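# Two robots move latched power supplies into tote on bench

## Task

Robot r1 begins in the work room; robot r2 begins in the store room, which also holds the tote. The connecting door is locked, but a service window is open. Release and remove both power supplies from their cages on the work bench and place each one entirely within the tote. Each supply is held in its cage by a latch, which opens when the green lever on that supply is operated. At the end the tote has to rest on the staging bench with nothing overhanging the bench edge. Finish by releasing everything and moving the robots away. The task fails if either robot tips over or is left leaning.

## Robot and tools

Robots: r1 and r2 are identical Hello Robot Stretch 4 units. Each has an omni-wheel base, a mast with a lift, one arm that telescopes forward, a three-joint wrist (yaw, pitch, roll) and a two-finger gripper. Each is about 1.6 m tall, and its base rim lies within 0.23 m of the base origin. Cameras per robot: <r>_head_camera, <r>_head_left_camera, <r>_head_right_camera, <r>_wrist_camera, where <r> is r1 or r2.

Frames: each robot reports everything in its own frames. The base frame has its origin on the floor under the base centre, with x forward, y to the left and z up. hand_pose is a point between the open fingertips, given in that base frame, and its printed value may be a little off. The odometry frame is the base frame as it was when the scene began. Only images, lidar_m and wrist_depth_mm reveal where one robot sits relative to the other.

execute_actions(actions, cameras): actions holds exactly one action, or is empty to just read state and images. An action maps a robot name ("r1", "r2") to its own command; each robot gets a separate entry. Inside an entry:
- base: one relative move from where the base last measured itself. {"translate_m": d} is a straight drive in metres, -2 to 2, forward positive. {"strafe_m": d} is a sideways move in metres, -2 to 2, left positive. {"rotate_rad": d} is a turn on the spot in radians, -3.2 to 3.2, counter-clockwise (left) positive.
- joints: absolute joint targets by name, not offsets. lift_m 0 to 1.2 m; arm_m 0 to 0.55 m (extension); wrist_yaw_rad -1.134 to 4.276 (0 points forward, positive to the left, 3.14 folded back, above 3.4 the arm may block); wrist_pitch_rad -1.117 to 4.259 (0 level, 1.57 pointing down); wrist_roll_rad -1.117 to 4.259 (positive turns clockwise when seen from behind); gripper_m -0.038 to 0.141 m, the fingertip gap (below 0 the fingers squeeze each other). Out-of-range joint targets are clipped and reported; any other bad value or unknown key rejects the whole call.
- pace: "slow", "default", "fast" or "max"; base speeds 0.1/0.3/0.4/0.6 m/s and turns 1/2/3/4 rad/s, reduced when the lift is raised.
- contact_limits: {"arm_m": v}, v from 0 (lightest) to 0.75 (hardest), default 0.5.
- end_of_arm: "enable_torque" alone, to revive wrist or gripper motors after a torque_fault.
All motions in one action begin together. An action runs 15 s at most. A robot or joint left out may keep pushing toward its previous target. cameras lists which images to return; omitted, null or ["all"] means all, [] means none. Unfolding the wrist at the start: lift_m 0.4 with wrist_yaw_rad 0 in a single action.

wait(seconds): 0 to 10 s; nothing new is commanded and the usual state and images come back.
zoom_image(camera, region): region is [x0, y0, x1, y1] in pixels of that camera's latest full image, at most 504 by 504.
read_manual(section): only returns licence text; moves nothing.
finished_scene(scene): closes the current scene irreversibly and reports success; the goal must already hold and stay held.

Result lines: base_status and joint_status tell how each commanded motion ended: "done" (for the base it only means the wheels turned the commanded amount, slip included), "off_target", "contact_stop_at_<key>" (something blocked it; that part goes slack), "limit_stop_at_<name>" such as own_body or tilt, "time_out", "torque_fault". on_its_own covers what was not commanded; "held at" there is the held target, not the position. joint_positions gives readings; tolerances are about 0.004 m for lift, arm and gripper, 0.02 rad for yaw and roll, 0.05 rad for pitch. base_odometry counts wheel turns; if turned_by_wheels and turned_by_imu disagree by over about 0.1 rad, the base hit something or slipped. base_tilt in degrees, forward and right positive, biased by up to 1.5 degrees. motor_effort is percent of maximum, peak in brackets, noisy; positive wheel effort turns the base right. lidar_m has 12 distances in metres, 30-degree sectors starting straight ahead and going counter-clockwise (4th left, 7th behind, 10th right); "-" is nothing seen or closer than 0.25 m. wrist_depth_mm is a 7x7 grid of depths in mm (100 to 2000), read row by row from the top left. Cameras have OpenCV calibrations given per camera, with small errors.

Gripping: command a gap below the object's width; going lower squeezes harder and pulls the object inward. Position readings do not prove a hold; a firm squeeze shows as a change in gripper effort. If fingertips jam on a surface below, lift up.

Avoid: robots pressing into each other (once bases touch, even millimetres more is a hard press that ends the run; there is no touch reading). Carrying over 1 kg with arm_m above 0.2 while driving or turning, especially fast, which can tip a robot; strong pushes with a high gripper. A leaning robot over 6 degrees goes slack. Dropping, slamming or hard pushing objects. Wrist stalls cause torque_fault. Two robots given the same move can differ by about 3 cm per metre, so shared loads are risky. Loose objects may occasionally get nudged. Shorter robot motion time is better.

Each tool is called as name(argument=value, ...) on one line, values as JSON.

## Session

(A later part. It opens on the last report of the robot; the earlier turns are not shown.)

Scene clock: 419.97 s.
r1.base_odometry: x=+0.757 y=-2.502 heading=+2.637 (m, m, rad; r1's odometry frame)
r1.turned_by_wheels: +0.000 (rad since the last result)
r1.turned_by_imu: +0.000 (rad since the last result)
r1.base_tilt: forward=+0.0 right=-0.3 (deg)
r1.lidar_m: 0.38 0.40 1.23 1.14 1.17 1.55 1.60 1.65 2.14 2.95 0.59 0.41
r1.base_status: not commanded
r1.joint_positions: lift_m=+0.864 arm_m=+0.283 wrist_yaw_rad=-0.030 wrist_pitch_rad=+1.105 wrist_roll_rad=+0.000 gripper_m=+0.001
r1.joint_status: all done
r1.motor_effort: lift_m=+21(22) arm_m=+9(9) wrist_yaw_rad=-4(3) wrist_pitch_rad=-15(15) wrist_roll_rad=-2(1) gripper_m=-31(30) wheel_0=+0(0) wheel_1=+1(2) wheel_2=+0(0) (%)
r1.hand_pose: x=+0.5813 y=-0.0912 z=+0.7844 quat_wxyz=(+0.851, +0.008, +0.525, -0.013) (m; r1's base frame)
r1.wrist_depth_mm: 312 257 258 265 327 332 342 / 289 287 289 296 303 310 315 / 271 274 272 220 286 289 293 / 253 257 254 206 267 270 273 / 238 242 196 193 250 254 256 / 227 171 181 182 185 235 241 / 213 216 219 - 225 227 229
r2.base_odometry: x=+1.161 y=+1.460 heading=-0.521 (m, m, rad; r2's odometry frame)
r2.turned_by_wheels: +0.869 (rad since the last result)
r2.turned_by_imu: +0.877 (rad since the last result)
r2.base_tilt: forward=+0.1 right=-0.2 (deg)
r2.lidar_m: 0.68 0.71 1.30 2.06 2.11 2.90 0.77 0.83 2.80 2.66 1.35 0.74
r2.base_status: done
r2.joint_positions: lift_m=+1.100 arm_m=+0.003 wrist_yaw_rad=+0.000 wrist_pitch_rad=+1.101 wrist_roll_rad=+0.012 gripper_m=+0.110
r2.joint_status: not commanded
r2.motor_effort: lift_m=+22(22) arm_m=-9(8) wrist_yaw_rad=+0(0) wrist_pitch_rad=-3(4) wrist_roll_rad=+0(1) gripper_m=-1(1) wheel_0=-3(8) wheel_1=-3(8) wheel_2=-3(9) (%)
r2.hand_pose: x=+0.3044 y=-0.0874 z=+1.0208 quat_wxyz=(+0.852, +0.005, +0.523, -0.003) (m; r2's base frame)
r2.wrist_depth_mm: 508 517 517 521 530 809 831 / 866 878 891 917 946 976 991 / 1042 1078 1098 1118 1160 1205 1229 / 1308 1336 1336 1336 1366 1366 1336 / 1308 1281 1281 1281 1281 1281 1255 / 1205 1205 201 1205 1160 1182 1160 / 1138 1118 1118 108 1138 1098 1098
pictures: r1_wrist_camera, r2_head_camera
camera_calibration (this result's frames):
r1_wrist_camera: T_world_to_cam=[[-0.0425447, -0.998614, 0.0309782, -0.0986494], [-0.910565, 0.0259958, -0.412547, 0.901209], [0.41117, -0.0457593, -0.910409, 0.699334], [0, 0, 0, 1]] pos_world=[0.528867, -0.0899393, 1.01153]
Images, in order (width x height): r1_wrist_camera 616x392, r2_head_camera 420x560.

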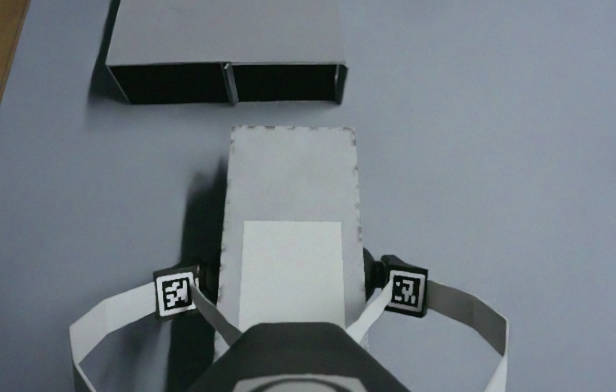

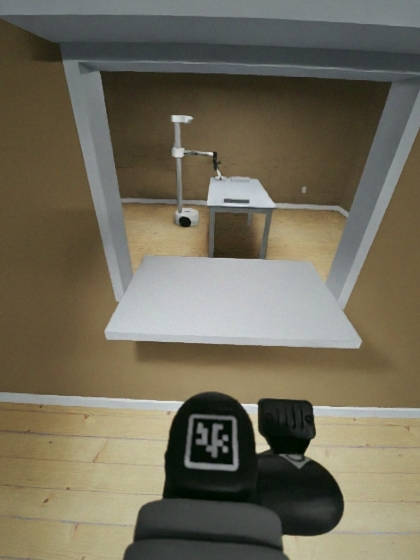

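execute_actions(actions=[{"r1":{"joints":{"lift_m":0.9,"arm_m":0.05,"wrist_yaw_rad":0.0},"base":{"rotate_rad":-1.476}}}], cameras=["r1_head_camera"])

execute_actions(actions=[{"r1":{"base":{"translate_m":2.0},"pace":"fast"}}], cameras=["r1_head_camera"])

execute_actions(actions=[{"r1":{"base":{"strafe_m":0.64},"joints":{"lift_m":1.045},"pace":"fast"}}], cameras=["r1_head_camera"])

Scene clock: 422.17 s.
r1.base_odometry: x=+0.757 y=-2.502 heading=+1.161 (m, m, rad; r1's odometry frame)
r1.turned_by_wheels: -1.476 (rad since the last result)
r1.turned_by_imu: -1.495 (rad since the last result)
r1.base_tilt: forward=-0.1 right=-0.4 (deg)
r1.lidar_m: 0.41 0.52 0.39 0.38 1.61 1.19 1.14 1.21 1.65 1.60 1.68 0.25
r1.base_status: done
r1.joint_positions: lift_m=+0.900 arm_m=+0.052 wrist_yaw_rad=+0.000 wrist_pitch_rad=+1.105 wrist_roll_rad=+0.000 gripper_m=+0.001
r1.joint_status: all done
r1.motor_effort: lift_m=+26(28) arm_m=-9(9) wrist_yaw_rad=+0(9) wrist_pitch_rad=-15(16) wrist_roll_rad=-1(0) gripper_m=-33(31) wheel_0=+0(5) wheel_1=-1(7) wheel_2=-2(8) (%)
r1.hand_pose: x=+0.3521 y=-0.0874 z=+0.8200 quat_wxyz=(+0.851, +0.000, +0.525, +0.000) (m; r1's base frame)
r1.wrist_depth_mm: 1336 1336 1336 1397 1397 1397 1430 / 1229 1255 1255 1308 1281 1336 1336 / 1138 1160 1138 220 1229 1205 1255 / 1078 1060 1078 206 1138 1160 1160 / 991 1025 196 194 1078 1060 1078 / 891 171 181 182 185 991 1025 / 768 917 931 - 946 946 991
r2.base_odometry: x=+1.161 y=+1.460 heading=-0.521 (m, m, rad; r2's odometry frame)
r2.turned_by_wheels: +0.000 (rad since the last result)
r2.turned_by_imu: +0.001 (rad since the last result)
r2.base_tilt: forward=+0.2 right=-0.2 (deg)
r2.lidar_m: 0.68 0.71 1.29 2.06 2.13 2.89 0.80 0.85 2.80 2.67 1.33 0.74
r2.base_status: not commanded
r2.joint_positions: lift_m=+1.100 arm_m=+0.003 wrist_yaw_rad=+0.000 wrist_pitch_rad=+1.101 wrist_roll_rad=+0.012 gripper_m=+0.110
r2.joint_status: not commanded
r2.motor_effort: lift_m=+22(21) arm_m=-8(7) wrist_yaw_rad=+0(0) wrist_pitch_rad=-3(3) wrist_roll_rad=-3(2) gripper_m=+0(2) wheel_0=-3(3) wheel_1=-3(3) wheel_2=-3(3) (%)
r2.hand_pose: x=+0.3044 y=-0.0874 z=+1.0208 quat_wxyz=(+0.852, +0.005, +0.523, -0.003) (m; r2's base frame)
r2.wrist_depth_mm: 508 521 517 521 530 809 842 / 866 878 904 917 946 976 991 / 1042 1078 1098 1118 1160 1205 1229 / 1308 1308 1336 1336 1336 1366 1336 / 1281 1281 1281 1281 1255 1255 1255 / 1205 1182 202 1182 1160 1160 1160 / 1118 1118 1118 108 1118 1098 1098
pictures: r1_head_camera
Images, in order (width x height): r1_head_camera 420x560.

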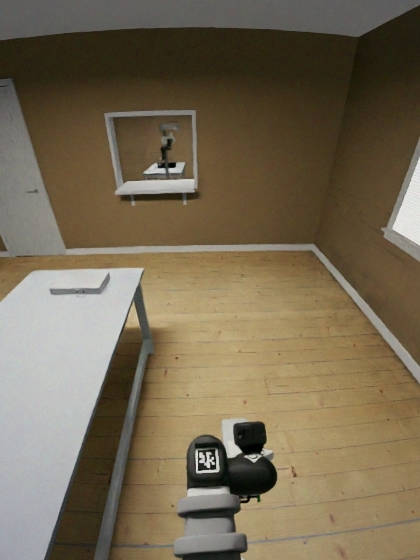

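Scene clock: 428.77 s.
r1.base_odometry: x=+1.554 y=-0.667 heading=+1.161 (m, m, rad; r1's odometry frame)
r1.turned_by_wheels: +0.000 (rad since the last result)
r1.turned_by_imu: +0.003 (rad since the last result)
r1.base_tilt: forward=+0.0 right=-0.3 (deg)
r1.lidar_m: 0.41 0.97 1.68 3.08 0.78 0.65 1.51 2.33 1.70 1.62 1.59 0.25
r1.base_status: done
r1.joint_positions: lift_m=+0.900 arm_m=+0.052 wrist_yaw_rad=+0.000 wrist_pitch_rad=+1.104 wrist_roll_rad=+0.000 gripper_m=+0.001
r1.joint_status: not commanded
r1.motor_effort: lift_m=+26(26) arm_m=-9(9) wrist_yaw_rad=-2(2) wrist_pitch_rad=-13(15) wrist_roll_rad=+1(1) gripper_m=-32(31) wheel_0=-2(7) wheel_1=-1(8) wheel_2=+1(11) (%)
r1.hand_pose: x=+0.3522 y=-0.0874 z=+0.8201 quat_wxyz=(+0.851, +0.000, +0.525, +0.000) (m; r1's base frame)
r1.wrist_depth_mm: 1060 1060 1060 1078 1042 1060 1042 / 1182 1205 1205 1229 1255 1229 1229 / 1138 1160 1138 221 1205 1229 1229 / 1078 1078 1078 206 1160 1138 1160 / 1025 1042 196 194 1060 1060 1078 / 960 172 181 182 185 976 991 / 904 917 946 - 960 960 960
r2.base_odometry: x=+1.161 y=+1.460 heading=-0.521 (m, m, rad; r2's odometry frame)
r2.turned_by_wheels: +0.000 (rad since the last result)
r2.turned_by_imu: +0.002 (rad since the last result)
r2.base_tilt: forward=+0.1 right=-0.2 (deg)
r2.lidar_m: 0.69 0.72 1.28 2.06 2.12 2.88 0.76 0.85 2.78 2.67 1.34 0.74
r2.base_status: not commanded
r2.joint_positions: lift_m=+1.100 arm_m=+0.003 wrist_yaw_rad=+0.000 wrist_pitch_rad=+1.101 wrist_roll_rad=+0.012 gripper_m=+0.110
r2.joint_status: not commanded
r2.motor_effort: lift_m=+22(22) arm_m=-8(7) wrist_yaw_rad=+0(0) wrist_pitch_rad=-4(3) wrist_roll_rad=-1(3) gripper_m=-2(0) wheel_0=-3(3) wheel_1=-3(3) wheel_2=-3(3) (%)
r2.hand_pose: x=+0.3044 y=-0.0874 z=+1.0208 quat_wxyz=(+0.852, +0.005, +0.523, -0.003) (m; r2's base frame)
r2.wrist_depth_mm: 508 517 517 521 535 820 831 / 854 878 904 904 946 976 991 / 1042 1060 1098 1118 1160 1205 1255 / 1281 1308 1336 1336 1366 1366 1366 / 1308 1281 1281 1308 1281 1281 1255 / 1205 1182 201 1182 1138 1160 1182 / 1138 1118 1118 108 1118 1098 1098
pictures: r1_head_camera
Images, in order (width x height): r1_head_camera 420x560.

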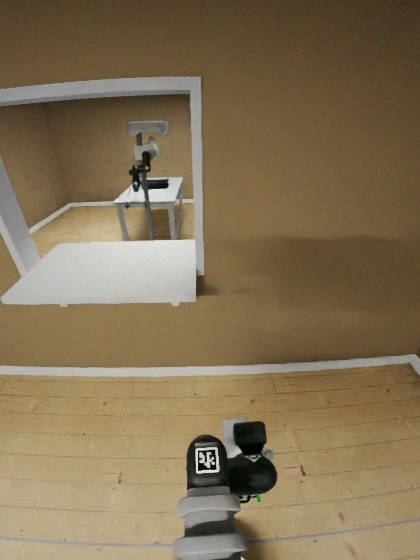

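Scene clock: 431.73 s.
r1.base_odometry: x=+0.967 y=-0.412 heading=+1.161 (m, m, rad; r1's odometry frame)
r1.turned_by_wheels: +0.000 (rad since the last result)
r1.turned_by_imu: -0.001 (rad since the last result)
r1.base_tilt: forward=+0.0 right=-0.4 (deg)
r1.lidar_m: 0.25 1.00 1.71 2.45 2.55 0.57 0.52 0.60 2.35 2.28 1.63 0.25
r1.base_status: done
r1.joint_positions: lift_m=+1.045 arm_m=+0.052 wrist_yaw_rad=+0.000 wrist_pitch_rad=+1.105 wrist_roll_rad=+0.000 gripper_m=+0.001
r1.joint_status: all done
r1.motor_effort: lift_m=+26(30) arm_m=-9(9) wrist_yaw_rad=-2(4) wrist_pitch_rad=-15(14) wrist_roll_rad=+0(0) gripper_m=-31(32) wheel_0=+2(11) wheel_1=+0(11) wheel_2=+1(1) (%)
r1.hand_pose: x=+0.3522 y=-0.0874 z=+0.9651 quat_wxyz=(+0.851, +0.000, +0.525, +0.000) (m; r1's base frame)
r1.wrist_depth_mm: 1078 1098 1078 1060 1078 1042 1060 / 1308 1308 1308 1308 1308 1255 1255 / 1308 1308 1336 220 1366 1397 1397 / 1205 1205 1205 206 1281 1308 1336 / 1182 1160 197 194 1205 1229 1255 / 1078 171 181 182 186 1118 1160 / 1042 1060 1060 - 1098 1098 1098
r2.base_odometry: x=+1.161 y=+1.460 heading=-0.521 (m, m, rad; r2's odometry frame)
r2.turned_by_wheels: +0.000 (rad since the last result)
r2.turned_by_imu: +0.001 (rad since the last result)
r2.base_tilt: forward=+0.1 right=-0.2 (deg)
r2.lidar_m: 0.67 0.73 1.30 2.06 2.15 2.85 0.79 0.82 2.79 2.64 1.35 0.74
r2.base_status: not commanded
r2.joint_positions: lift_m=+1.100 arm_m=+0.003 wrist_yaw_rad=+0.000 wrist_pitch_rad=+1.101 wrist_roll_rad=+0.012 gripper_m=+0.110
r2.joint_status: not commanded
r2.motor_effort: lift_m=+22(22) arm_m=-8(8) wrist_yaw_rad=+0(0) wrist_pitch_rad=-3(4) wrist_roll_rad=-2(3) gripper_m=-2(2) wheel_0=-3(3) wheel_1=-3(3) wheel_2=-3(3) (%)
r2.hand_pose: x=+0.3044 y=-0.0874 z=+1.0208 quat_wxyz=(+0.852, +0.005, +0.523, -0.003) (m; r2's base frame)
r2.wrist_depth_mm: 512 517 517 517 530 809 831 / 866 878 891 917 931 960 991 / 1042 1060 1098 1138 1160 1182 1229 / 1308 1336 1308 1366 1336 1366 1336 / 1308 1281 1281 1281 1255 1255 1255 / 1205 1205 201 1182 1160 1160 1182 / 1118 1098 1118 108 1118 1078 1118
pictures: r1_head_camera
Images, in order (width x height): r1_head_camera 420x560.

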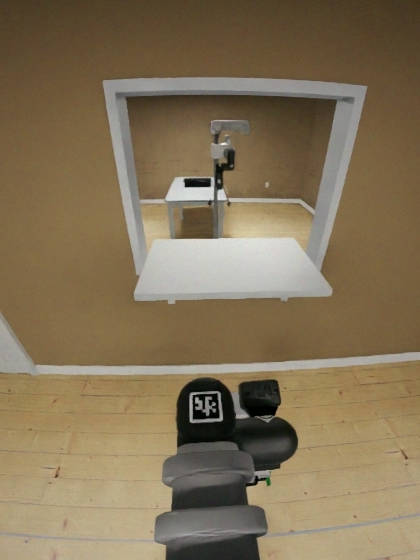

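execute_actions(actions=[{"r1":{"base":{"translate_m":0.54},"joints":{"arm_m":0.45}},"r2":{"base":{"translate_m":0.29}}}], cameras=["r1_wrist_camera","r2_wrist_camera"])

execute_actions(actions=[{"r1":{"joints":{"lift_m":1.021,"gripper_m":0.055}}}], cameras=[])

execute_actions(actions=[{"r1":{"joints":{"lift_m":1.024,"gripper_m":0.095}}}], cameras=["r1_wrist_camera","r2_wrist_camera"])

Scene clock: 435.23 s.
r1.base_odometry: x=+1.182 y=+0.083 heading=+1.161 (m, m, rad; r1's odometry frame)
r1.turned_by_wheels: +0.000 (rad since the last result)
r1.turned_by_imu: +0.001 (rad since the last result)
r1.base_tilt: forward=+0.0 right=-0.3 (deg)
r1.lidar_m: 0.40 0.44 0.92 2.42 2.55 1.08 1.07 3.22 2.39 2.27 0.57 0.41
r1.base_status: done
r1.joint_positions: lift_m=+1.045 arm_m=+0.448 wrist_yaw_rad=+0.000 wrist_pitch_rad=+1.104 wrist_roll_rad=+0.000 gripper_m=+0.001
r1.joint_status: all done
r1.motor_effort: lift_m=+26(26) arm_m=+9(9) wrist_yaw_rad=-2(1) wrist_pitch_rad=-13(17) wrist_roll_rad=+1(4) gripper_m=-30(31) wheel_0=-1(10) wheel_1=-1(7) wheel_2=+0(9) (%)
r1.hand_pose: x=+0.7491 y=-0.0874 z=+0.9651 quat_wxyz=(+0.851, +0.000, +0.525, +0.000) (m; r1's base frame)
r1.wrist_depth_mm: 347 351 357 362 1576 1661 1661 / 324 327 332 336 340 347 351 / 301 306 304 220 317 322 327 / 282 285 282 206 297 301 304 / 266 270 196 195 281 283 285 / 251 172 181 183 185 262 268 / 236 243 243 - 252 252 254
r2.base_odometry: x=+1.412 y=+1.316 heading=-0.521 (m, m, rad; r2's odometry frame)
r2.turned_by_wheels: +0.000 (rad since the last result)
r2.turned_by_imu: +0.002 (rad since the last result)
r2.base_tilt: forward=+0.2 right=-0.2 (deg)
r2.lidar_m: 0.41 0.43 0.87 2.06 2.15 2.89 1.07 1.15 2.79 2.68 0.60 0.41
r2.base_status: done
r2.joint_positions: lift_m=+1.100 arm_m=+0.003 wrist_yaw_rad=+0.000 wrist_pitch_rad=+1.101 wrist_roll_rad=+0.012 gripper_m=+0.110
r2.joint_status: not commanded
r2.motor_effort: lift_m=+22(22) arm_m=-7(8) wrist_yaw_rad=+0(0) wrist_pitch_rad=-4(4) wrist_roll_rad=-2(2) gripper_m=-2(1) wheel_0=+5(6) wheel_1=+1(7) wheel_2=-3(10) (%)
r2.hand_pose: x=+0.3044 y=-0.0874 z=+1.0208 quat_wxyz=(+0.852, +0.005, +0.523, -0.003) (m; r2's base frame)
r2.wrist_depth_mm: 500 500 496 473 473 480 480 / 452 449 449 445 442 439 439 / 415 413 410 407 404 402 397 / 379 382 382 387 387 394 410 / 1042 1098 1138 1182 1160 1229 1229 / 1205 1205 202 1205 1160 1160 1182 / 1118 1138 1118 108 1118 1098 1118
pictures: r1_wrist_camera, r2_wrist_camera
camera_calibration (this result's frames):
r1_wrist_camera: T_world_to_cam=[[-0.0126499, -0.99944, 0.0309744, -0.115735], [-0.910783, -0.00126818, -0.412882, 1.12653], [0.41269, -0.0334339, -0.910258, 0.794799], [0, 0, 0, 1]] pos_world=[0.696556, -0.0876682, 1.19218]
r2_wrist_camera: T_world_to_cam=[[-0.0477173, -0.998809, -0.0101823, -0.0668217], [-0.889545, 0.0471298, -0.454409, 0.801185], [0.454348, -0.0126255, -0.890735, 1.00254], [0, 0, 0, 1]] pos_world=[0.253999, -0.0918441, 1.25638]
Images, in order (width x height): r1_wrist_camera 616x392, r2_wrist_camera 616x392.

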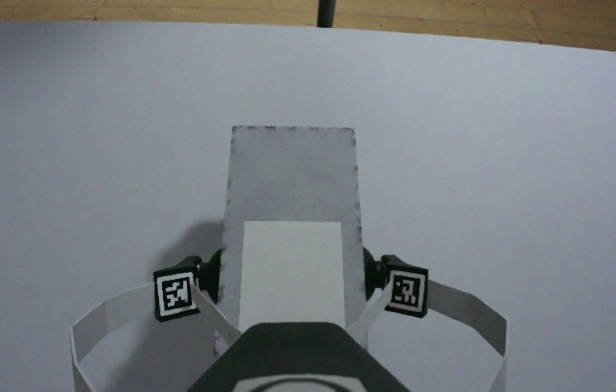

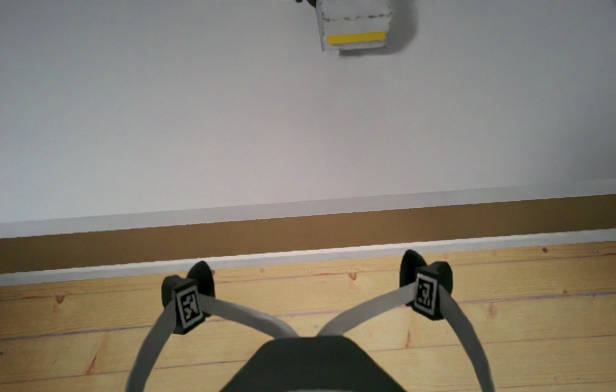

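Scene clock: 436.57 s.
r1.base_odometry: x=+1.182 y=+0.083 heading=+1.161 (m, m, rad; r1's odometry frame)
r1.turned_by_wheels: +0.000 (rad since the last result)
r1.turned_by_imu: +0.000 (rad since the last result)
r1.base_tilt: forward=-0.1 right=-0.4 (deg)
r1.lidar_m: 0.40 0.43 0.91 2.43 2.56 1.11 1.08 3.19 2.38 2.25 0.57 0.44
r1.base_status: not commanded
r1.joint_positions: lift_m=+1.021 arm_m=+0.448 wrist_yaw_rad=+0.000 wrist_pitch_rad=+1.105 wrist_roll_rad=+0.000 gripper_m=+0.055
r1.joint_status: all done
r1.motor_effort: lift_m=+22(24) arm_m=+9(9) wrist_yaw_rad=-3(1) wrist_pitch_rad=-14(15) wrist_roll_rad=+0(0) gripper_m=-13(30) wheel_0=-1(0) wheel_1=-1(1) wheel_2=+0(0) (%)
r1.hand_pose: x=+0.7490 y=-0.0874 z=+0.9414 quat_wxyz=(+0.851, +0.000, +0.525, +0.000) (m; r1's base frame)
r1.wrist_depth_mm: 317 320 324 330 334 340 347 / 296 300 301 304 310 317 322 / 276 277 281 237 289 294 296 / 259 260 259 221 271 274 278 / 242 246 210 208 254 257 260 / 229 229 195 196 197 242 244 / 219 219 224 - 229 229 232
r2.base_odometry: x=+1.412 y=+1.316 heading=-0.521 (m, m, rad; r2's odometry frame)
r2.turned_by_wheels: +0.000 (rad since the last result)
r2.turned_by_imu: +0.000 (rad since the last result)
r2.base_tilt: forward=+0.1 right=-0.2 (deg)
r2.lidar_m: 0.39 0.43 0.89 2.07 2.14 2.90 1.06 1.13 2.81 2.67 0.59 0.42
r2.base_status: not commanded
r2.joint_positions: lift_m=+1.100 arm_m=+0.003 wrist_yaw_rad=+0.000 wrist_pitch_rad=+1.101 wrist_roll_rad=+0.012 gripper_m=+0.110
r2.joint_status: not commanded
r2.motor_effort: lift_m=+21(21) arm_m=-8(7) wrist_yaw_rad=+0(0) wrist_pitch_rad=-3(3) wrist_roll_rad=-1(2) gripper_m=-1(1) wheel_0=+5(5) wheel_1=+2(1) wheel_2=-2(3) (%)
r2.hand_pose: x=+0.3044 y=-0.0874 z=+1.0208 quat_wxyz=(+0.852, +0.005, +0.523, -0.003) (m; r2's base frame)
r2.wrist_depth_mm: 500 496 496 459 469 484 480 / 452 449 449 439 439 442 436 / 415 410 410 410 404 402 402 / 382 382 384 387 387 392 410 / 1042 1098 1138 1182 1182 1229 1255 / 1205 1182 202 1182 1160 1182 1160 / 1138 1118 1118 108 1118 1098 1098
pictures: none
No camera images: the call's "cameras" was empty. Leave "cameras" out to get every camera's image.

Scene clock: 437.80 s.
r1.base_odometry: x=+1.182 y=+0.083 heading=+1.161 (m, m, rad; r1's odometry frame)
r1.turned_by_wheels: +0.000 (rad since the last result)
r1.turned_by_imu: +0.000 (rad since the last result)
r1.base_tilt: forward=+0.0 right=-0.4 (deg)
r1.lidar_m: 0.39 0.42 0.90 2.44 2.55 1.10 1.07 3.22 2.38 2.28 0.59 0.43
r1.base_status: not commanded
r1.joint_positions: lift_m=+1.024 arm_m=+0.448 wrist_yaw_rad=+0.000 wrist_pitch_rad=+1.101 wrist_roll_rad=+0.000 gripper_m=+0.095
r1.joint_status: all done
r1.motor_effort: lift_m=+23(27) arm_m=+9(9) wrist_yaw_rad=-1(0) wrist_pitch_rad=-5(16) wrist_roll_rad=-1(1) gripper_m=+1(11) wheel_0=+0(0) wheel_1=-1(1) wheel_2=-1(1) (%)
r1.hand_pose: x=+0.7498 y=-0.0875 z=+0.9447 quat_wxyz=(+0.852, +0.000, +0.523, +0.000) (m; r1's base frame)
r1.wrist_depth_mm: 325 329 334 340 345 349 1618 / 303 307 310 314 320 327 332 / 283 286 289 248 297 301 304 / 265 268 267 230 278 281 285 / 248 251 218 218 260 265 267 / 235 234 201 204 204 248 251 / 223 224 229 - 235 234 237
r2.base_odometry: x=+1.412 y=+1.316 heading=-0.521 (m, m, rad; r2's odometry frame)
r2.turned_by_wheels: +0.000 (rad since the last result)
r2.turned_by_imu: +0.000 (rad since the last result)
r2.base_tilt: forward=+0.2 right=-0.2 (deg)
r2.lidar_m: 0.37 0.45 0.92 2.05 2.16 2.91 1.08 1.14 2.77 2.65 0.61 0.42
r2.base_status: not commanded
r2.joint_positions: lift_m=+1.100 arm_m=+0.003 wrist_yaw_rad=+0.000 wrist_pitch_rad=+1.101 wrist_roll_rad=+0.012 gripper_m=+0.110
r2.joint_status: not commanded
r2.motor_effort: lift_m=+21(22) arm_m=-8(8) wrist_yaw_rad=+0(0) wrist_pitch_rad=-3(3) wrist_roll_rad=-4(1) gripper_m=-1(1) wheel_0=+5(5) wheel_1=+1(2) wheel_2=-3(2) (%)
r2.hand_pose: x=+0.3044 y=-0.0874 z=+1.0208 quat_wxyz=(+0.852, +0.005, +0.523, -0.003) (m; r2's base frame)
r2.wrist_depth_mm: 500 500 496 452 469 484 484 / 452 452 449 439 439 442 436 / 413 415 410 410 404 404 399 / 379 379 384 387 384 394 410 / 1042 1078 1138 1182 1160 1229 1255 / 1205 1205 202 1182 1160 1160 1182 / 1138 1098 1118 108 1138 1098 1098
pictures: r1_wrist_camera, r2_wrist_camera
camera_calibration (this result's frames):
r1_wrist_camera: T_world_to_cam=[[-0.0131901, -0.999434, 0.0309372, -0.114711], [-0.909589, -0.000857581, -0.415509, 1.12037], [0.415301, -0.0336207, -0.909063, 0.77281], [0, 0, 0, 1]] pos_world=[0.696614, -0.087703, 1.17161]
r2_wrist_camera: T_world_to_cam=[[-0.0477175, -0.998809, -0.0101824, -0.0668215], [-0.889545, 0.04713, -0.454409, 0.801185], [0.454348, -0.0126255, -0.890735, 1.00254], [0, 0, 0, 1]] pos_world=[0.253999, -0.0918441, 1.25638]
Images, in order (width x height): r1_wrist_camera 616x392, r2_wrist_camera 616x392.

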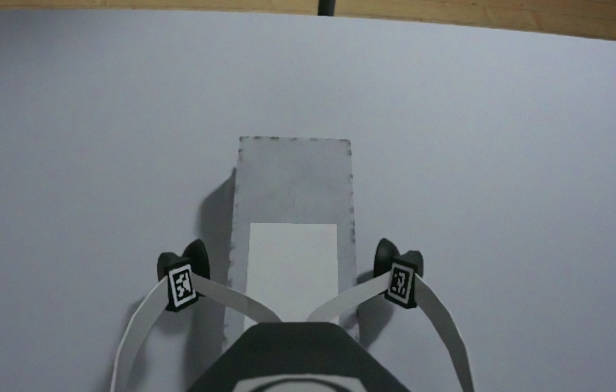

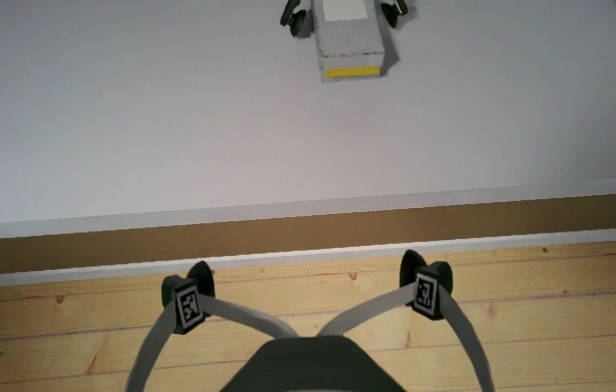

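execute_actions(actions=[{"r1":{"joints":{"lift_m":1.085},"pace":"fast"},"r2":{"base":{"strafe_m":-0.067},"joints":{"wrist_yaw_rad":0.03,"lift_m":1.075}}}], cameras=[])

execute_actions(actions=[{"r1":{"joints":{"arm_m":0.0},"base":{"translate_m":-0.2},"pace":"fast"},"r2":{"joints":{"arm_m":0.15},"pace":"slow"}}], cameras=[])

execute_actions(actions=[{"r2":{"joints":{"arm_m":0.365},"pace":"fast"}}], cameras=["r2_wrist_camera"])

Scene clock: 439.23 s.
r1.base_odometry: x=+1.182 y=+0.083 heading=+1.161 (m, m, rad; r1's odometry frame)
r1.turned_by_wheels: +0.000 (rad since the last result)
r1.turned_by_imu: +0.000 (rad since the last result)
r1.base_tilt: forward=-0.1 right=-0.4 (deg)
r1.lidar_m: 0.39 0.44 0.92 2.43 2.56 1.12 1.07 3.22 2.38 2.26 0.59 0.41
r1.base_status: not commanded
r1.joint_positions: lift_m=+1.085 arm_m=+0.448 wrist_yaw_rad=+0.000 wrist_pitch_rad=+1.101 wrist_roll_rad=+0.000 gripper_m=+0.095
r1.joint_status: all done
r1.motor_effort: lift_m=+23(25) arm_m=+9(9) wrist_yaw_rad=-1(0) wrist_pitch_rad=-5(5) wrist_roll_rad=+0(0) gripper_m=+0(0) wheel_0=+0(1) wheel_1=-1(1) wheel_2=-1(1) (%)
r1.hand_pose: x=+0.7499 y=-0.0874 z=+1.0058 quat_wxyz=(+0.852, +0.000, +0.523, +0.000) (m; r1's base frame)
r1.wrist_depth_mm: 1576 1576 1576 1576 1661 1708 1756 / 377 379 387 389 394 402 415 / 351 351 362 364 370 375 379 / 329 332 332 298 345 349 353 / 309 314 285 281 322 327 329 / 291 290 264 263 298 307 312 / 276 279 285 - 291 290 296
r2.base_odometry: x=+1.379 y=+1.258 heading=-0.520 (m, m, rad; r2's odometry frame)
r2.turned_by_wheels: +0.000 (rad since the last result)
r2.turned_by_imu: +0.001 (rad since the last result)
r2.base_tilt: forward=+0.1 right=-0.2 (deg)
r2.lidar_m: 0.37 0.44 0.56 2.13 2.24 2.97 1.05 1.13 2.71 2.60 0.58 0.43
r2.base_status: done
r2.joint_positions: lift_m=+1.075 arm_m=+0.003 wrist_yaw_rad=+0.030 wrist_pitch_rad=+1.101 wrist_roll_rad=+0.012 gripper_m=+0.110
r2.joint_status: all done
r2.motor_effort: lift_m=+17(19) arm_m=-7(8) wrist_yaw_rad=+1(4) wrist_pitch_rad=-4(3) wrist_roll_rad=-2(2) gripper_m=-1(1) wheel_0=+2(11) wheel_1=+1(9) wheel_2=+0(3) (%)
r2.hand_pose: x=+0.3070 y=-0.0835 z=+0.9962 quat_wxyz=(+0.852, -0.003, +0.523, +0.010) (m; r2's base frame)
r2.wrist_depth_mm: 462 459 459 404 452 452 445 / 421 418 415 407 410 407 404 / 384 382 379 377 377 373 370 / 362 362 362 362 370 377 904 / 1098 1118 1160 1160 1138 1205 1205 / 1182 1182 202 1160 1118 1138 1160 / 1098 1078 1098 108 1098 1060 1078
pictures: none
No camera images: the call's "cameras" was empty. Leave "cameras" out to get every camera's image.

Scene clock: 442.00 s.
r1.base_odometry: x=+1.102 y=-0.100 heading=+1.161 (m, m, rad; r1's odometry frame)
r1.turned_by_wheels: +0.000 (rad since the last result)
r1.turned_by_imu: +0.000 (rad since the last result)
r1.base_tilt: forward=-0.1 right=-0.3 (deg)
r1.lidar_m: 0.58 0.65 1.21 2.43 2.55 0.91 0.85 0.95 2.33 2.31 0.86 0.61
r1.base_status: done
r1.joint_positions: lift_m=+1.085 arm_m=+0.003 wrist_yaw_rad=+0.000 wrist_pitch_rad=+1.101 wrist_roll_rad=+0.000 gripper_m=+0.095
r1.joint_status: all done
r1.motor_effort: lift_m=+22(22) arm_m=-9(10) wrist_yaw_rad=+0(1) wrist_pitch_rad=-5(5) wrist_roll_rad=+2(2) gripper_m=-1(2) wheel_0=+1(4) wheel_1=+1(3) wheel_2=+0(9) (%)
r1.hand_pose: x=+0.3039 y=-0.0875 z=+1.0058 quat_wxyz=(+0.852, +0.000, +0.523, +0.000) (m; r1's base frame)
r1.wrist_depth_mm: 591 449 442 442 445 449 452 / 866 878 878 878 866 842 842 / 1098 1098 1098 1118 1098 1060 1042 / 1281 1308 1281 1308 1336 1308 1336 / 1182 1229 1205 1229 1255 1255 1281 / 1138 1138 1138 1160 1160 1205 1205 / 1078 1098 1118 - 1118 1138 1138
r2.base_odometry: x=+1.379 y=+1.258 heading=-0.520 (m, m, rad; r2's odometry frame)
r2.turned_by_wheels: +0.000 (rad since the last result)
r2.turned_by_imu: +0.001 (rad since the last result)
r2.base_tilt: forward=+0.1 right=-0.2 (deg)
r2.lidar_m: 0.39 0.41 0.58 2.11 2.21 3.02 1.05 1.13 2.70 2.60 0.60 0.43
r2.base_status: not commanded
r2.joint_positions: lift_m=+1.075 arm_m=+0.149 wrist_yaw_rad=+0.030 wrist_pitch_rad=+1.101 wrist_roll_rad=+0.012 gripper_m=+0.110
r2.joint_status: all done
r2.motor_effort: lift_m=+16(17) arm_m=+9(11) wrist_yaw_rad=+1(1) wrist_pitch_rad=-4(4) wrist_roll_rad=-2(1) gripper_m=-1(1) wheel_0=+2(2) wheel_1=+1(1) wheel_2=+0(0) (%)
r2.hand_pose: x=+0.4526 y=-0.0835 z=+0.9962 quat_wxyz=(+0.852, -0.003, +0.523, +0.010) (m; r2's base frame)
r2.wrist_depth_mm: 462 462 455 397 452 445 445 / 418 415 415 359 407 404 402 / 382 382 377 334 375 373 370 / 351 351 347 342 345 342 342 / 325 324 324 322 320 319 317 / 304 301 201 298 290 294 296 / 291 291 290 108 1042 1060 1078
pictures: none
No camera images: the call's "cameras" was empty. Leave "cameras" out to get every camera's image.

Scene clock: 443.47 s.
r1.base_odometry: x=+1.102 y=-0.100 heading=+1.161 (m, m, rad; r1's odometry frame)
r1.turned_by_wheels: +0.000 (rad since the last result)
r1.turned_by_imu: +0.000 (rad since the last result)
r1.base_tilt: forward=-0.1 right=-0.3 (deg)
r1.lidar_m: 0.58 0.62 1.22 2.44 2.53 0.91 0.88 0.98 2.37 2.31 0.85 0.63
r1.base_status: not commanded
r1.joint_positions: lift_m=+1.085 arm_m=+0.003 wrist_yaw_rad=+0.000 wrist_pitch_rad=+1.101 wrist_roll_rad=+0.000 gripper_m=+0.095
r1.joint_status: not commanded
r1.motor_effort: lift_m=+22(22) arm_m=-9(9) wrist_yaw_rad=+0(1) wrist_pitch_rad=-4(5) wrist_roll_rad=-1(1) gripper_m=-2(2) wheel_0=+1(1) wheel_1=+1(2) wheel_2=+0(0) (%)
r1.hand_pose: x=+0.3039 y=-0.0875 z=+1.0058 quat_wxyz=(+0.852, +0.000, +0.523, +0.000) (m; r1's base frame)
r1.wrist_depth_mm: 585 449 445 442 445 449 459 / 866 878 866 866 842 854 831 / 1098 1098 1098 1098 1078 1060 1078 / 1308 1281 1308 1308 1308 1336 1336 / 1205 1229 1229 1229 1255 1281 1308 / 1138 1138 1118 1160 1160 1182 1205 / 1060 1078 1098 - 1138 1138 1138
r2.base_odometry: x=+1.379 y=+1.258 heading=-0.520 (m, m, rad; r2's odometry frame)
r2.turned_by_wheels: +0.000 (rad since the last result)
r2.turned_by_imu: +0.000 (rad since the last result)
r2.base_tilt: forward=+0.1 right=-0.2 (deg)
r2.lidar_m: 0.38 0.41 0.58 2.13 2.22 3.00 1.08 1.10 2.72 2.59 0.61 0.42
r2.base_status: not commanded
r2.joint_positions: lift_m=+1.075 arm_m=+0.364 wrist_yaw_rad=+0.030 wrist_pitch_rad=+1.101 wrist_roll_rad=+0.012 gripper_m=+0.110
r2.joint_status: all done
r2.motor_effort: lift_m=+17(17) arm_m=+8(5) wrist_yaw_rad=-1(1) wrist_pitch_rad=-3(3) wrist_roll_rad=-2(4) gripper_m=-1(0) wheel_0=+2(2) wheel_1=+1(1) wheel_2=+0(0) (%)
r2.hand_pose: x=+0.6677 y=-0.0834 z=+0.9962 quat_wxyz=(+0.852, -0.003, +0.523, +0.010) (m; r2's base frame)
r2.wrist_depth_mm: 1808 1808 1756 1756 1756 445 442 / 418 418 413 410 410 404 404 / 382 379 377 375 373 370 368 / 351 351 347 301 343 342 340 / 325 324 322 278 319 317 317 / 303 301 202 259 289 291 296 / 285 279 281 108 278 274 277
pictures: r2_wrist_camera
camera_calibration (this result's frames):
r2_wrist_camera: T_world_to_cam=[[-0.0175119, -0.999795, -0.0101921, -0.0659949], [-0.890471, 0.0202312, -0.45459, 1.11157], [0.454703, 0.00111501, -0.890642, 0.816454], [0, 0, 0, 1]] pos_world=[0.617421, -0.0893801, 1.2318]
Images, in order (width x height): r2_wrist_camera 616x392.

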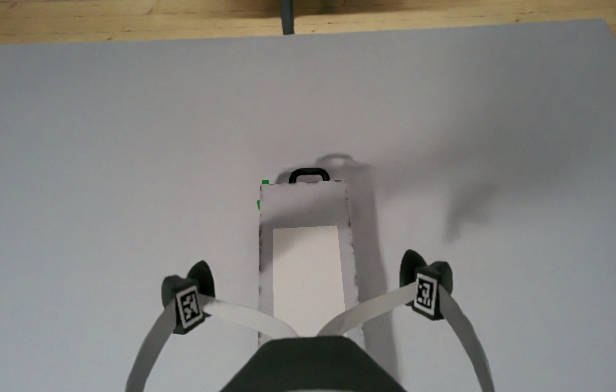

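execute_actions(actions=[{"r2":{"joints":{"lift_m":1.016,"gripper_m":0.092,"arm_m":0.36}}}], cameras=["r2_wrist_camera"])

execute_actions(actions=[{"r2":{"joints":{"lift_m":1.012,"gripper_m":0.0}}}], cameras=["r2_wrist_camera"])

execute_actions(actions=[{"r2":{"joints":{"lift_m":1.04,"arm_m":0.04,"wrist_yaw_rad":0.0},"base":{"translate_m":-0.27},"pace":"fast"}}], cameras=["r2_wrist_camera"])

Scene clock: 444.80 s.
r1.base_odometry: x=+1.102 y=-0.100 heading=+1.161 (m, m, rad; r1's odometry frame)
r1.turned_by_wheels: +0.000 (rad since the last result)
r1.turned_by_imu: +0.000 (rad since the last result)
r1.base_tilt: forward=-0.1 right=-0.4 (deg)
r1.lidar_m: 0.59 0.62 1.22 2.43 2.55 0.89 0.87 0.96 2.37 2.30 0.86 0.61
r1.base_status: not commanded
r1.joint_positions: lift_m=+1.085 arm_m=+0.003 wrist_yaw_rad=+0.000 wrist_pitch_rad=+1.101 wrist_roll_rad=+0.000 gripper_m=+0.095
r1.joint_status: not commanded
r1.motor_effort: lift_m=+22(22) arm_m=-9(9) wrist_yaw_rad=+0(0) wrist_pitch_rad=-5(5) wrist_roll_rad=-3(0) gripper_m=-1(0) wheel_0=+1(1) wheel_1=+2(2) wheel_2=+0(0) (%)
r1.hand_pose: x=+0.3039 y=-0.0875 z=+1.0058 quat_wxyz=(+0.852, +0.000, +0.523, +0.000) (m; r1's base frame)
r1.wrist_depth_mm: 591 452 439 439 442 452 455 / 854 866 866 866 866 854 842 / 1118 1118 1078 1098 1078 1098 1060 / 1255 1255 1308 1308 1336 1336 1366 / 1205 1182 1255 1281 1255 1281 1281 / 1138 1118 1118 1160 1182 1205 1205 / 1060 1078 1118 - 1118 1160 1138
r2.base_odometry: x=+1.379 y=+1.258 heading=-0.520 (m, m, rad; r2's odometry frame)
r2.turned_by_wheels: +0.000 (rad since the last result)
r2.turned_by_imu: +0.000 (rad since the last result)
r2.base_tilt: forward=+0.2 right=-0.2 (deg)
r2.lidar_m: 0.40 0.41 0.59 2.12 2.20 3.01 1.06 1.11 2.73 2.59 0.62 0.44
r2.base_status: not commanded
r2.joint_positions: lift_m=+1.016 arm_m=+0.361 wrist_yaw_rad=+0.030 wrist_pitch_rad=+1.101 wrist_roll_rad=+0.012 gripper_m=+0.092
r2.joint_status: all done
r2.motor_effort: lift_m=+17(16) arm_m=-7(6) wrist_yaw_rad=+0(0) wrist_pitch_rad=-3(3) wrist_roll_rad=-1(2) gripper_m=-3(1) wheel_0=+2(2) wheel_1=+1(1) wheel_2=+0(1) (%)
r2.hand_pose: x=+0.6655 y=-0.0834 z=+0.9372 quat_wxyz=(+0.852, -0.003, +0.523, +0.010) (m; r2's base frame)
r2.wrist_depth_mm: 373 370 368 368 364 359 357 / 336 336 334 332 330 329 327 / 309 307 306 255 303 301 300 / 285 283 281 236 278 277 276 / 264 262 257 218 254 257 256 / 246 244 198 203 198 239 239 / 230 226 227 108 225 222 224
pictures: r2_wrist_camera
camera_calibration (this result's frames):
r2_wrist_camera: T_world_to_cam=[[-0.0175355, -0.999794, -0.0101901, -0.0666253], [-0.89049, 0.0202513, -0.454553, 1.08272], [0.454666, 0.00110335, -0.890661, 0.764958], [0, 0, 0, 1]] pos_world=[0.61518, -0.089382, 1.17279]
Images, in order (width x height): r2_wrist_camera 616x392.

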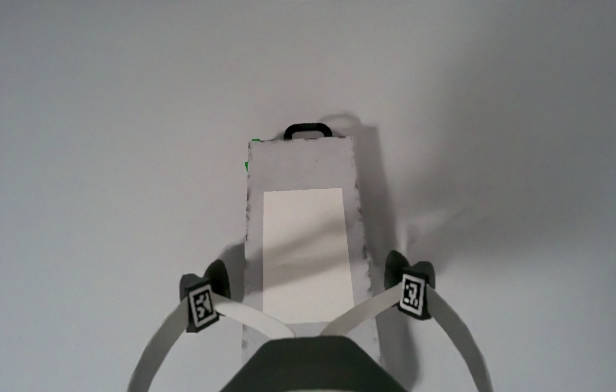

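Scene clock: 446.50 s.
r1.base_odometry: x=+1.102 y=-0.100 heading=+1.161 (m, m, rad; r1's odometry frame)
r1.turned_by_wheels: +0.000 (rad since the last result)
r1.turned_by_imu: +0.000 (rad since the last result)
r1.base_tilt: forward=+0.0 right=-0.4 (deg)
r1.lidar_m: 0.59 0.64 1.20 2.41 2.53 0.91 0.88 0.97 2.35 2.32 0.85 0.63
r1.base_status: not commanded
r1.joint_positions: lift_m=+1.085 arm_m=+0.003 wrist_yaw_rad=+0.000 wrist_pitch_rad=+1.101 wrist_roll_rad=+0.000 gripper_m=+0.095
r1.joint_status: not commanded
r1.motor_effort: lift_m=+22(22) arm_m=-9(9) wrist_yaw_rad=-1(1) wrist_pitch_rad=-5(4) wrist_roll_rad=-1(2) gripper_m=-1(1) wheel_0=+1(1) wheel_1=+2(1) wheel_2=+0(0) (%)
r1.hand_pose: x=+0.3039 y=-0.0875 z=+1.0058 quat_wxyz=(+0.852, +0.000, +0.523, +0.000) (m; r1's base frame)
r1.wrist_depth_mm: 585 445 442 442 449 445 455 / 866 866 866 878 866 854 842 / 1098 1118 1098 1098 1060 1042 1078 / 1255 1281 1281 1308 1308 1336 1336 / 1182 1205 1229 1229 1255 1308 1255 / 1118 1118 1118 1138 1160 1182 1205 / 1078 1078 1118 - 1138 1118 1138
r2.base_odometry: x=+1.379 y=+1.258 heading=-0.520 (m, m, rad; r2's odometry frame)
r2.turned_by_wheels: +0.000 (rad since the last result)
r2.turned_by_imu: +0.000 (rad since the last result)
r2.base_tilt: forward=+0.1 right=-0.2 (deg)
r2.lidar_m: 0.37 0.43 0.57 2.14 2.20 2.99 1.07 1.14 2.70 2.59 0.60 0.43
r2.base_status: not commanded
r2.joint_positions: lift_m=+1.012 arm_m=+0.361 wrist_yaw_rad=+0.030 wrist_pitch_rad=+1.105 wrist_roll_rad=+0.012 gripper_m=+0.001
r2.joint_status: all done
r2.motor_effort: lift_m=+20(20) arm_m=-8(8) wrist_yaw_rad=-2(2) wrist_pitch_rad=-15(14) wrist_roll_rad=+0(3) gripper_m=-25(24) wheel_0=+2(2) wheel_1=+1(1) wheel_2=+0(0) (%)
r2.hand_pose: x=+0.6645 y=-0.0834 z=+0.9325 quat_wxyz=(+0.851, -0.003, +0.525, +0.010) (m; r2's base frame)
r2.wrist_depth_mm: 357 357 355 353 349 347 345 / 325 324 322 320 319 315 315 / 300 297 296 235 293 290 289 / 276 273 268 214 270 268 266 / 255 254 249 198 247 249 248 / 239 237 183 183 182 173 232 / 224 217 219 108 216 216 218
pictures: r2_wrist_camera
camera_calibration (this result's frames):
r2_wrist_camera: T_world_to_cam=[[-0.0172578, -0.999801, -0.00999932, -0.0670435], [-0.892303, 0.0199128, -0.450997, 1.07752], [0.451107, 0.00113922, -0.892469, 0.765232], [0, 0, 0, 1]] pos_world=[0.615113, -0.0893583, 1.16823]
Images, in order (width x height): r2_wrist_camera 616x392.

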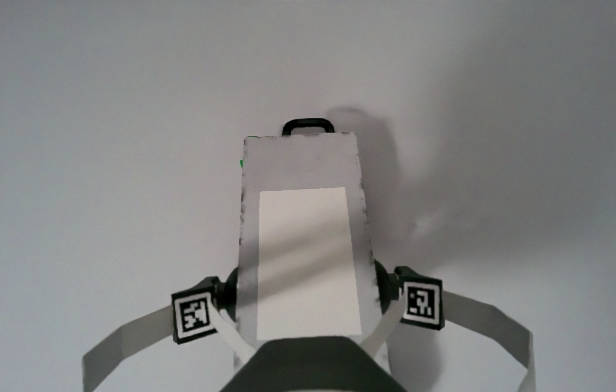

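Scene clock: 448.70 s.
r1.base_odometry: x=+1.102 y=-0.100 heading=+1.161 (m, m, rad; r1's odometry frame)
r1.turned_by_wheels: +0.000 (rad since the last result)
r1.turned_by_imu: +0.000 (rad since the last result)
r1.base_tilt: forward=+0.0 right=-0.4 (deg)
r1.lidar_m: 0.59 0.62 1.20 2.43 2.58 0.92 0.88 0.97 2.35 2.31 0.86 0.63
r1.base_status: not commanded
r1.joint_positions: lift_m=+1.085 arm_m=+0.003 wrist_yaw_rad=+0.000 wrist_pitch_rad=+1.101 wrist_roll_rad=+0.000 gripper_m=+0.095
r1.joint_status: not commanded
r1.motor_effort: lift_m=+22(22) arm_m=-9(9) wrist_yaw_rad=-2(1) wrist_pitch_rad=-5(5) wrist_roll_rad=-1(2) gripper_m=+1(1) wheel_0=+1(1) wheel_1=+2(1) wheel_2=+0(0) (%)
r1.hand_pose: x=+0.3039 y=-0.0875 z=+1.0058 quat_wxyz=(+0.852, +0.000, +0.523, +0.000) (m; r1's base frame)
r1.wrist_depth_mm: 597 449 442 439 442 452 455 / 866 878 866 866 866 842 842 / 1078 1098 1078 1098 1078 1060 1042 / 1281 1281 1281 1308 1308 1308 1336 / 1182 1205 1205 1229 1255 1281 1281 / 1118 1118 1118 1182 1160 1160 1205 / 1078 1078 1118 - 1118 1098 1138
r2.base_odometry: x=+1.145 y=+1.392 heading=-0.521 (m, m, rad; r2's odometry frame)
r2.turned_by_wheels: +0.000 (rad since the last result)
r2.turned_by_imu: -0.001 (rad since the last result)
r2.base_tilt: forward=+0.1 right=-0.2 (deg)
r2.lidar_m: 0.67 0.69 1.25 2.13 2.21 3.00 0.78 0.85 2.72 2.57 1.30 0.25
r2.base_status: done
r2.joint_positions: lift_m=+1.040 arm_m=+0.041 wrist_yaw_rad=+0.000 wrist_pitch_rad=+1.105 wrist_roll_rad=+0.012 gripper_m=+0.001
r2.joint_status: all done
r2.motor_effort: lift_m=+25(27) arm_m=-7(11) wrist_yaw_rad=+1(8) wrist_pitch_rad=-16(18) wrist_roll_rad=-3(1) gripper_m=-25(25) wheel_0=-3(9) wheel_1=-2(8) wheel_2=-1(12) (%)
r2.hand_pose: x=+0.3417 y=-0.0875 z=+0.9599 quat_wxyz=(+0.851, +0.005, +0.525, -0.003) (m; r2's base frame)
r2.wrist_depth_mm: 439 445 452 715 732 750 768 / 798 820 831 854 878 891 917 / 960 991 976 234 1078 1098 1138 / 1229 1255 1229 214 1281 1281 1281 / 1229 1205 1205 198 1182 1182 1182 / 1138 1138 183 183 182 172 1118 / 1078 1042 1042 108 1042 1060 1042
pictures: r2_wrist_camera
camera_calibration (this result's frames):
r2_wrist_camera: T_world_to_cam=[[-0.0480493, -0.998795, -0.00997842, -0.0657821], [-0.891464, 0.0473877, -0.450607, 0.803703], [0.450537, -0.012756, -0.892667, 0.934552], [0, 0, 0, 1]] pos_world=[0.292261, -0.0918673, 1.19574]
Images, in order (width x height): r2_wrist_camera 616x392.

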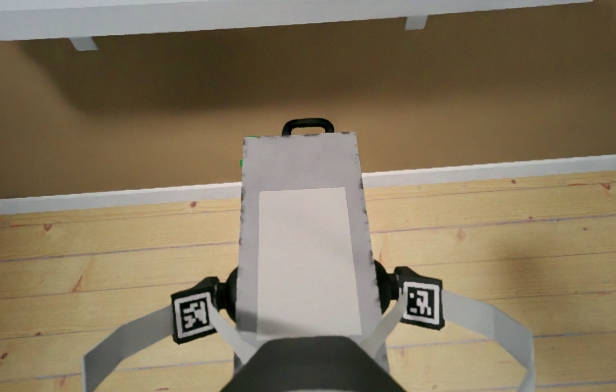

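execute_actions(actions=[{"r2":{"joints":{"lift_m":0.99},"base":{"strafe_m":0.53},"pace":"fast"}}], cameras=[])

execute_actions(actions=[{"r2":{"base":{"translate_m":-1.54},"pace":"fast"}}], cameras=[])

execute_actions(actions=[{"r2":{"base":{"rotate_rad":-1.568},"joints":{"arm_m":0.2},"pace":"fast"}}], cameras=["r2_wrist_camera"])

execute_actions(actions=[{"r2":{"joints":{"arm_m":0.43,"lift_m":0.965}}}], cameras=["r2_wrist_camera","r2_head_camera"])

Scene clock: 451.83 s.
r1.base_odometry: x=+1.102 y=-0.100 heading=+1.161 (m, m, rad; r1's odometry frame)
r1.turned_by_wheels: +0.000 (rad since the last result)
r1.turned_by_imu: +0.000 (rad since the last result)
r1.base_tilt: forward=+0.0 right=-0.4 (deg)
r1.lidar_m: 0.59 0.64 1.20 2.44 2.57 0.91 0.88 0.98 2.33 2.30 0.85 0.62
r1.base_status: not commanded
r1.joint_positions: lift_m=+1.085 arm_m=+0.003 wrist_yaw_rad=+0.000 wrist_pitch_rad=+1.101 wrist_roll_rad=+0.000 gripper_m=+0.095
r1.joint_status: not commanded
r1.motor_effort: lift_m=+22(22) arm_m=-9(9) wrist_yaw_rad=+0(0) wrist_pitch_rad=-4(4) wrist_roll_rad=+0(2) gripper_m=-1(0) wheel_0=+1(1) wheel_1=+1(1) wheel_2=+0(0) (%)
r1.hand_pose: x=+0.3039 y=-0.0875 z=+1.0058 quat_wxyz=(+0.852, +0.000, +0.523, +0.000) (m; r1's base frame)
r1.wrist_depth_mm: 591 445 442 442 445 449 455 / 866 878 866 866 854 854 854 / 1138 1098 1098 1098 1060 1078 1060 / 1255 1281 1281 1336 1281 1308 1308 / 1205 1205 1229 1229 1229 1281 1308 / 1098 1138 1138 1182 1138 1182 1205 / 1078 1078 1118 - 1118 1138 1160
r2.base_odometry: x=+1.409 y=+1.852 heading=-0.521 (m, m, rad; r2's odometry frame)
r2.turned_by_wheels: +0.000 (rad since the last result)
r2.turned_by_imu: +0.001 (rad since the last result)
r2.base_tilt: forward=+0.1 right=-0.1 (deg)
r2.lidar_m: 0.27 0.92 1.24 1.59 1.68 2.22 1.71 0.91 1.19 3.13 0.98 0.25
r2.base_status: done
r2.joint_positions: lift_m=+0.990 arm_m=+0.041 wrist_yaw_rad=+0.000 wrist_pitch_rad=+1.105 wrist_roll_rad=+0.012 gripper_m=+0.001
r2.joint_status: all done
r2.motor_effort: lift_m=+21(23) arm_m=-8(8) wrist_yaw_rad=+0(1) wrist_pitch_rad=-15(17) wrist_roll_rad=-1(3) gripper_m=-25(26) wheel_0=-1(14) wheel_1=-1(10) wheel_2=+0(0) (%)
r2.hand_pose: x=+0.3417 y=-0.0874 z=+0.9103 quat_wxyz=(+0.851, +0.005, +0.525, -0.003) (m; r2's base frame)
r2.wrist_depth_mm: 668 683 691 707 723 732 750 / 798 798 820 842 854 878 904 / 946 960 960 234 1042 1078 1138 / 1182 1205 1160 214 1229 1229 1229 / 1160 1182 1138 198 1138 1160 1138 / 1098 1098 183 183 182 172 1060 / 1025 1008 1008 108 991 991 1008
pictures: none
No camera images: the call's "cameras" was empty. Leave "cameras" out to get every camera's image.

Scene clock: 457.57 s.
r1.base_odometry: x=+1.102 y=-0.100 heading=+1.161 (m, m, rad; r1's odometry frame)
r1.turned_by_wheels: +0.000 (rad since the last result)
r1.turned_by_imu: +0.001 (rad since the last result)
r1.base_tilt: forward=+0.0 right=-0.3 (deg)
r1.lidar_m: 0.60 0.64 1.20 2.43 2.55 0.92 0.87 0.96 2.36 2.31 0.84 0.62
r1.base_status: not commanded
r1.joint_positions: lift_m=+1.085 arm_m=+0.003 wrist_yaw_rad=+0.000 wrist_pitch_rad=+1.101 wrist_roll_rad=+0.000 gripper_m=+0.095
r1.joint_status: not commanded
r1.motor_effort: lift_m=+22(22) arm_m=-9(9) wrist_yaw_rad=+1(0) wrist_pitch_rad=-4(4) wrist_roll_rad=-1(1) gripper_m=-1(0) wheel_0=+1(1) wheel_1=+2(2) wheel_2=+0(0) (%)
r1.hand_pose: x=+0.3039 y=-0.0875 z=+1.0058 quat_wxyz=(+0.852, +0.000, +0.523, +0.000) (m; r1's base frame)
r1.wrist_depth_mm: 585 449 442 442 442 445 455 / 866 866 878 866 866 854 831 / 1118 1098 1098 1060 1118 1078 1060 / 1281 1281 1281 1308 1281 1308 1336 / 1205 1229 1229 1255 1255 1255 1255 / 1118 1138 1118 1160 1160 1205 1205 / 1078 1078 1118 - 1138 1160 1160
r2.base_odometry: x=+0.073 y=+2.619 heading=-0.521 (m, m, rad; r2's odometry frame)
r2.turned_by_wheels: +0.000 (rad since the last result)
r2.turned_by_imu: -0.001 (rad since the last result)
r2.base_tilt: forward=+0.1 right=-0.1 (deg)
r2.lidar_m: 0.25 2.32 1.66 1.58 1.62 1.95 1.85 0.61 0.43 0.38 0.40 0.25
r2.base_status: done
r2.joint_positions: lift_m=+0.990 arm_m=+0.041 wrist_yaw_rad=+0.000 wrist_pitch_rad=+1.105 wrist_roll_rad=+0.012 gripper_m=+0.001
r2.joint_status: not commanded
r2.motor_effort: lift_m=+21(21) arm_m=-7(7) wrist_yaw_rad=+0(0) wrist_pitch_rad=-16(16) wrist_roll_rad=-2(2) gripper_m=-25(26) wheel_0=-3(10) wheel_1=-2(8) wheel_2=+0(13) (%)
r2.hand_pose: x=+0.3417 y=-0.0874 z=+0.9103 quat_wxyz=(+0.851, +0.005, +0.525, -0.003) (m; r2's base frame)
r2.wrist_depth_mm: 1618 1661 1661 1618 1618 1576 1576 / 1499 1499 1499 1464 1464 1430 488 / 1366 1366 1366 234 1366 1308 452 / 1255 1255 1229 214 1229 1205 508 / 1182 1138 1160 198 1138 1138 1118 / 1098 1098 183 183 182 173 1078 / 1025 1008 1008 108 991 976 1008
pictures: none
No camera images: the call's "cameras" was empty. Leave "cameras" out to get every camera's image.

Scene clock: 459.80 s.
r1.base_odometry: x=+1.102 y=-0.100 heading=+1.161 (m, m, rad; r1's odometry frame)
r1.turned_by_wheels: +0.000 (rad since the last result)
r1.turned_by_imu: +0.000 (rad since the last result)
r1.base_tilt: forward=-0.1 right=-0.4 (deg)
r1.lidar_m: 0.59 0.63 1.21 2.43 2.55 0.92 0.87 0.95 2.36 2.32 0.87 0.62
r1.base_status: not commanded
r1.joint_positions: lift_m=+1.085 arm_m=+0.003 wrist_yaw_rad=+0.000 wrist_pitch_rad=+1.101 wrist_roll_rad=+0.000 gripper_m=+0.095
r1.joint_status: not commanded
r1.motor_effort: lift_m=+22(22) arm_m=-9(9) wrist_yaw_rad=-1(0) wrist_pitch_rad=-4(4) wrist_roll_rad=-1(0) gripper_m=+0(0) wheel_0=+1(1) wheel_1=+2(1) wheel_2=+0(0) (%)
r1.hand_pose: x=+0.3039 y=-0.0875 z=+1.0058 quat_wxyz=(+0.852, +0.000, +0.523, +0.000) (m; r1's base frame)
r1.wrist_depth_mm: 585 449 442 442 449 449 452 / 866 866 854 878 878 854 831 / 1098 1098 1118 1098 1078 1060 1060 / 1281 1281 1281 1308 1336 1336 1366 / 1182 1205 1205 1255 1255 1255 1281 / 1138 1098 1138 1160 1160 1205 1205 / 1060 1098 1118 - 1118 1098 1160
r2.base_odometry: x=+0.073 y=+2.619 heading=-2.089 (m, m, rad; r2's odometry frame)
r2.turned_by_wheels: -1.567 (rad since the last result)
r2.turned_by_imu: -1.581 (rad since the last result)
r2.base_tilt: forward=+0.2 right=-0.2 (deg)
r2.lidar_m: 0.40 0.43 0.61 2.20 2.27 1.66 1.55 1.64 1.96 1.86 0.60 0.39
r2.base_status: done
r2.joint_positions: lift_m=+0.990 arm_m=+0.199 wrist_yaw_rad=+0.000 wrist_pitch_rad=+1.105 wrist_roll_rad=+0.012 gripper_m=+0.001
r2.joint_status: all done
r2.motor_effort: lift_m=+21(21) arm_m=+7(8) wrist_yaw_rad=+1(4) wrist_pitch_rad=-14(18) wrist_roll_rad=-2(2) gripper_m=-25(27) wheel_0=+3(9) wheel_1=+2(7) wheel_2=+2(10) (%)
r2.hand_pose: x=+0.4993 y=-0.0875 z=+0.9104 quat_wxyz=(+0.851, +0.005, +0.525, -0.003) (m; r2's base frame)
r2.wrist_depth_mm: 549 539 484 535 512 530 530 / 500 480 449 488 462 488 484 / 459 442 442 234 402 445 442 / 421 342 315 214 325 410 413 / 392 392 379 198 377 382 382 / 366 364 183 184 182 173 357 / 343 332 336 108 332 332 336
pictures: r2_wrist_camera
camera_calibration (this result's frames):
r2_wrist_camera: T_world_to_cam=[[-0.0479813, -0.998798, -0.00999607, -0.0587138], [-0.891288, 0.0473298, -0.450961, 0.922093], [0.450892, -0.0127283, -0.892488, 0.81893], [0, 0, 0, 1]] pos_world=[0.449784, -0.0918622, 1.14613]
Images, in order (width x height): r2_wrist_camera 616x392.

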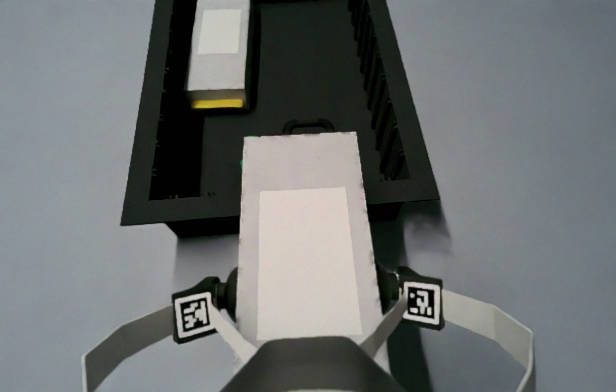

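Scene clock: 461.60 s.
r1.base_odometry: x=+1.102 y=-0.100 heading=+1.161 (m, m, rad; r1's odometry frame)
r1.turned_by_wheels: +0.000 (rad since the last result)
r1.turned_by_imu: +0.000 (rad since the last result)
r1.base_tilt: forward=-0.1 right=-0.4 (deg)
r1.lidar_m: 0.59 0.63 1.21 2.43 2.55 0.90 0.87 0.96 2.35 2.31 0.84 0.63
r1.base_status: not commanded
r1.joint_positions: lift_m=+1.085 arm_m=+0.003 wrist_yaw_rad=+0.000 wrist_pitch_rad=+1.101 wrist_roll_rad=+0.000 gripper_m=+0.095
r1.joint_status: not commanded
r1.motor_effort: lift_m=+22(22) arm_m=-9(9) wrist_yaw_rad=-2(1) wrist_pitch_rad=-5(5) wrist_roll_rad=+0(1) gripper_m=+0(0) wheel_0=+1(1) wheel_1=+1(2) wheel_2=+0(0) (%)
r1.hand_pose: x=+0.3039 y=-0.0875 z=+1.0058 quat_wxyz=(+0.852, +0.000, +0.523, +0.000) (m; r1's base frame)
r1.wrist_depth_mm: 585 449 439 439 449 449 459 / 878 866 878 878 866 842 842 / 1118 1098 1098 1078 1098 1060 1060 / 1281 1281 1281 1281 1366 1308 1336 / 1205 1205 1229 1255 1255 1281 1255 / 1138 1138 1118 1160 1138 1229 1205 / 1078 1078 1098 - 1138 1160 1160
r2.base_odometry: x=+0.073 y=+2.619 heading=-2.089 (m, m, rad; r2's odometry frame)
r2.turned_by_wheels: +0.000 (rad since the last result)
r2.turned_by_imu: +0.000 (rad since the last result)
r2.base_tilt: forward=+0.1 right=-0.2 (deg)
r2.lidar_m: 0.41 0.42 0.60 2.22 2.28 1.66 1.58 1.67 1.97 1.86 0.60 0.41
r2.base_status: not commanded
r2.joint_positions: lift_m=+0.965 arm_m=+0.429 wrist_yaw_rad=+0.000 wrist_pitch_rad=+1.105 wrist_roll_rad=+0.012 gripper_m=+0.001
r2.joint_status: all done
r2.motor_effort: lift_m=+20(20) arm_m=+7(7) wrist_yaw_rad=-1(1) wrist_pitch_rad=-15(17) wrist_roll_rad=-2(3) gripper_m=-24(25) wheel_0=+3(3) wheel_1=+2(2) wheel_2=+1(2) (%)
r2.hand_pose: x=+0.7291 y=-0.0874 z=+0.8854 quat_wxyz=(+0.851, +0.005, +0.525, -0.003) (m; r2's base frame)
r2.wrist_depth_mm: 512 508 508 504 496 496 492 / 466 379 392 407 402 452 449 / 427 359 370 234 334 415 413 / 392 324 338 214 303 382 382 / 366 296 319 197 278 351 353 / 342 260 183 183 182 173 332 / 315 263 309 108 304 236 310
pictures: r2_head_camera, r2_wrist_camera
camera_calibration (this result's frames):
r2_wrist_camera: T_world_to_cam=[[-0.0475134, -0.998821, -0.00999886, -0.0482154], [-0.891283, 0.0469129, -0.451014, 1.1157], [0.450951, -0.0125174, -0.892461, 0.693007], [0, 0, 0, 1]] pos_world=[0.679603, -0.0918247, 1.1212]
Images, in order (width x height): r2_head_camera 420x560, r2_wrist_camera 616x392.

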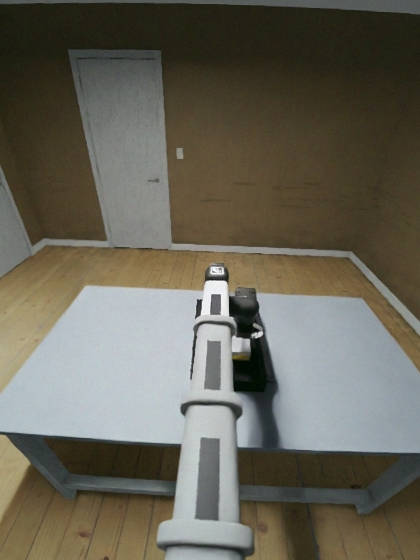

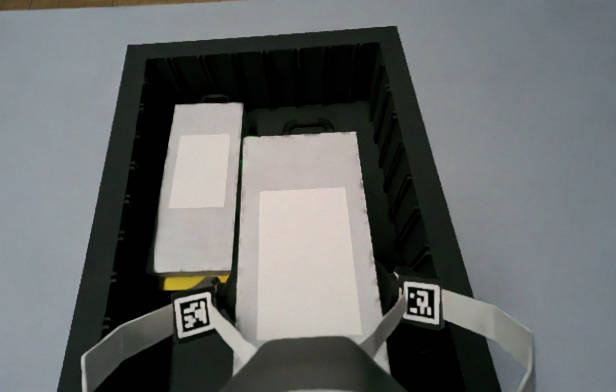

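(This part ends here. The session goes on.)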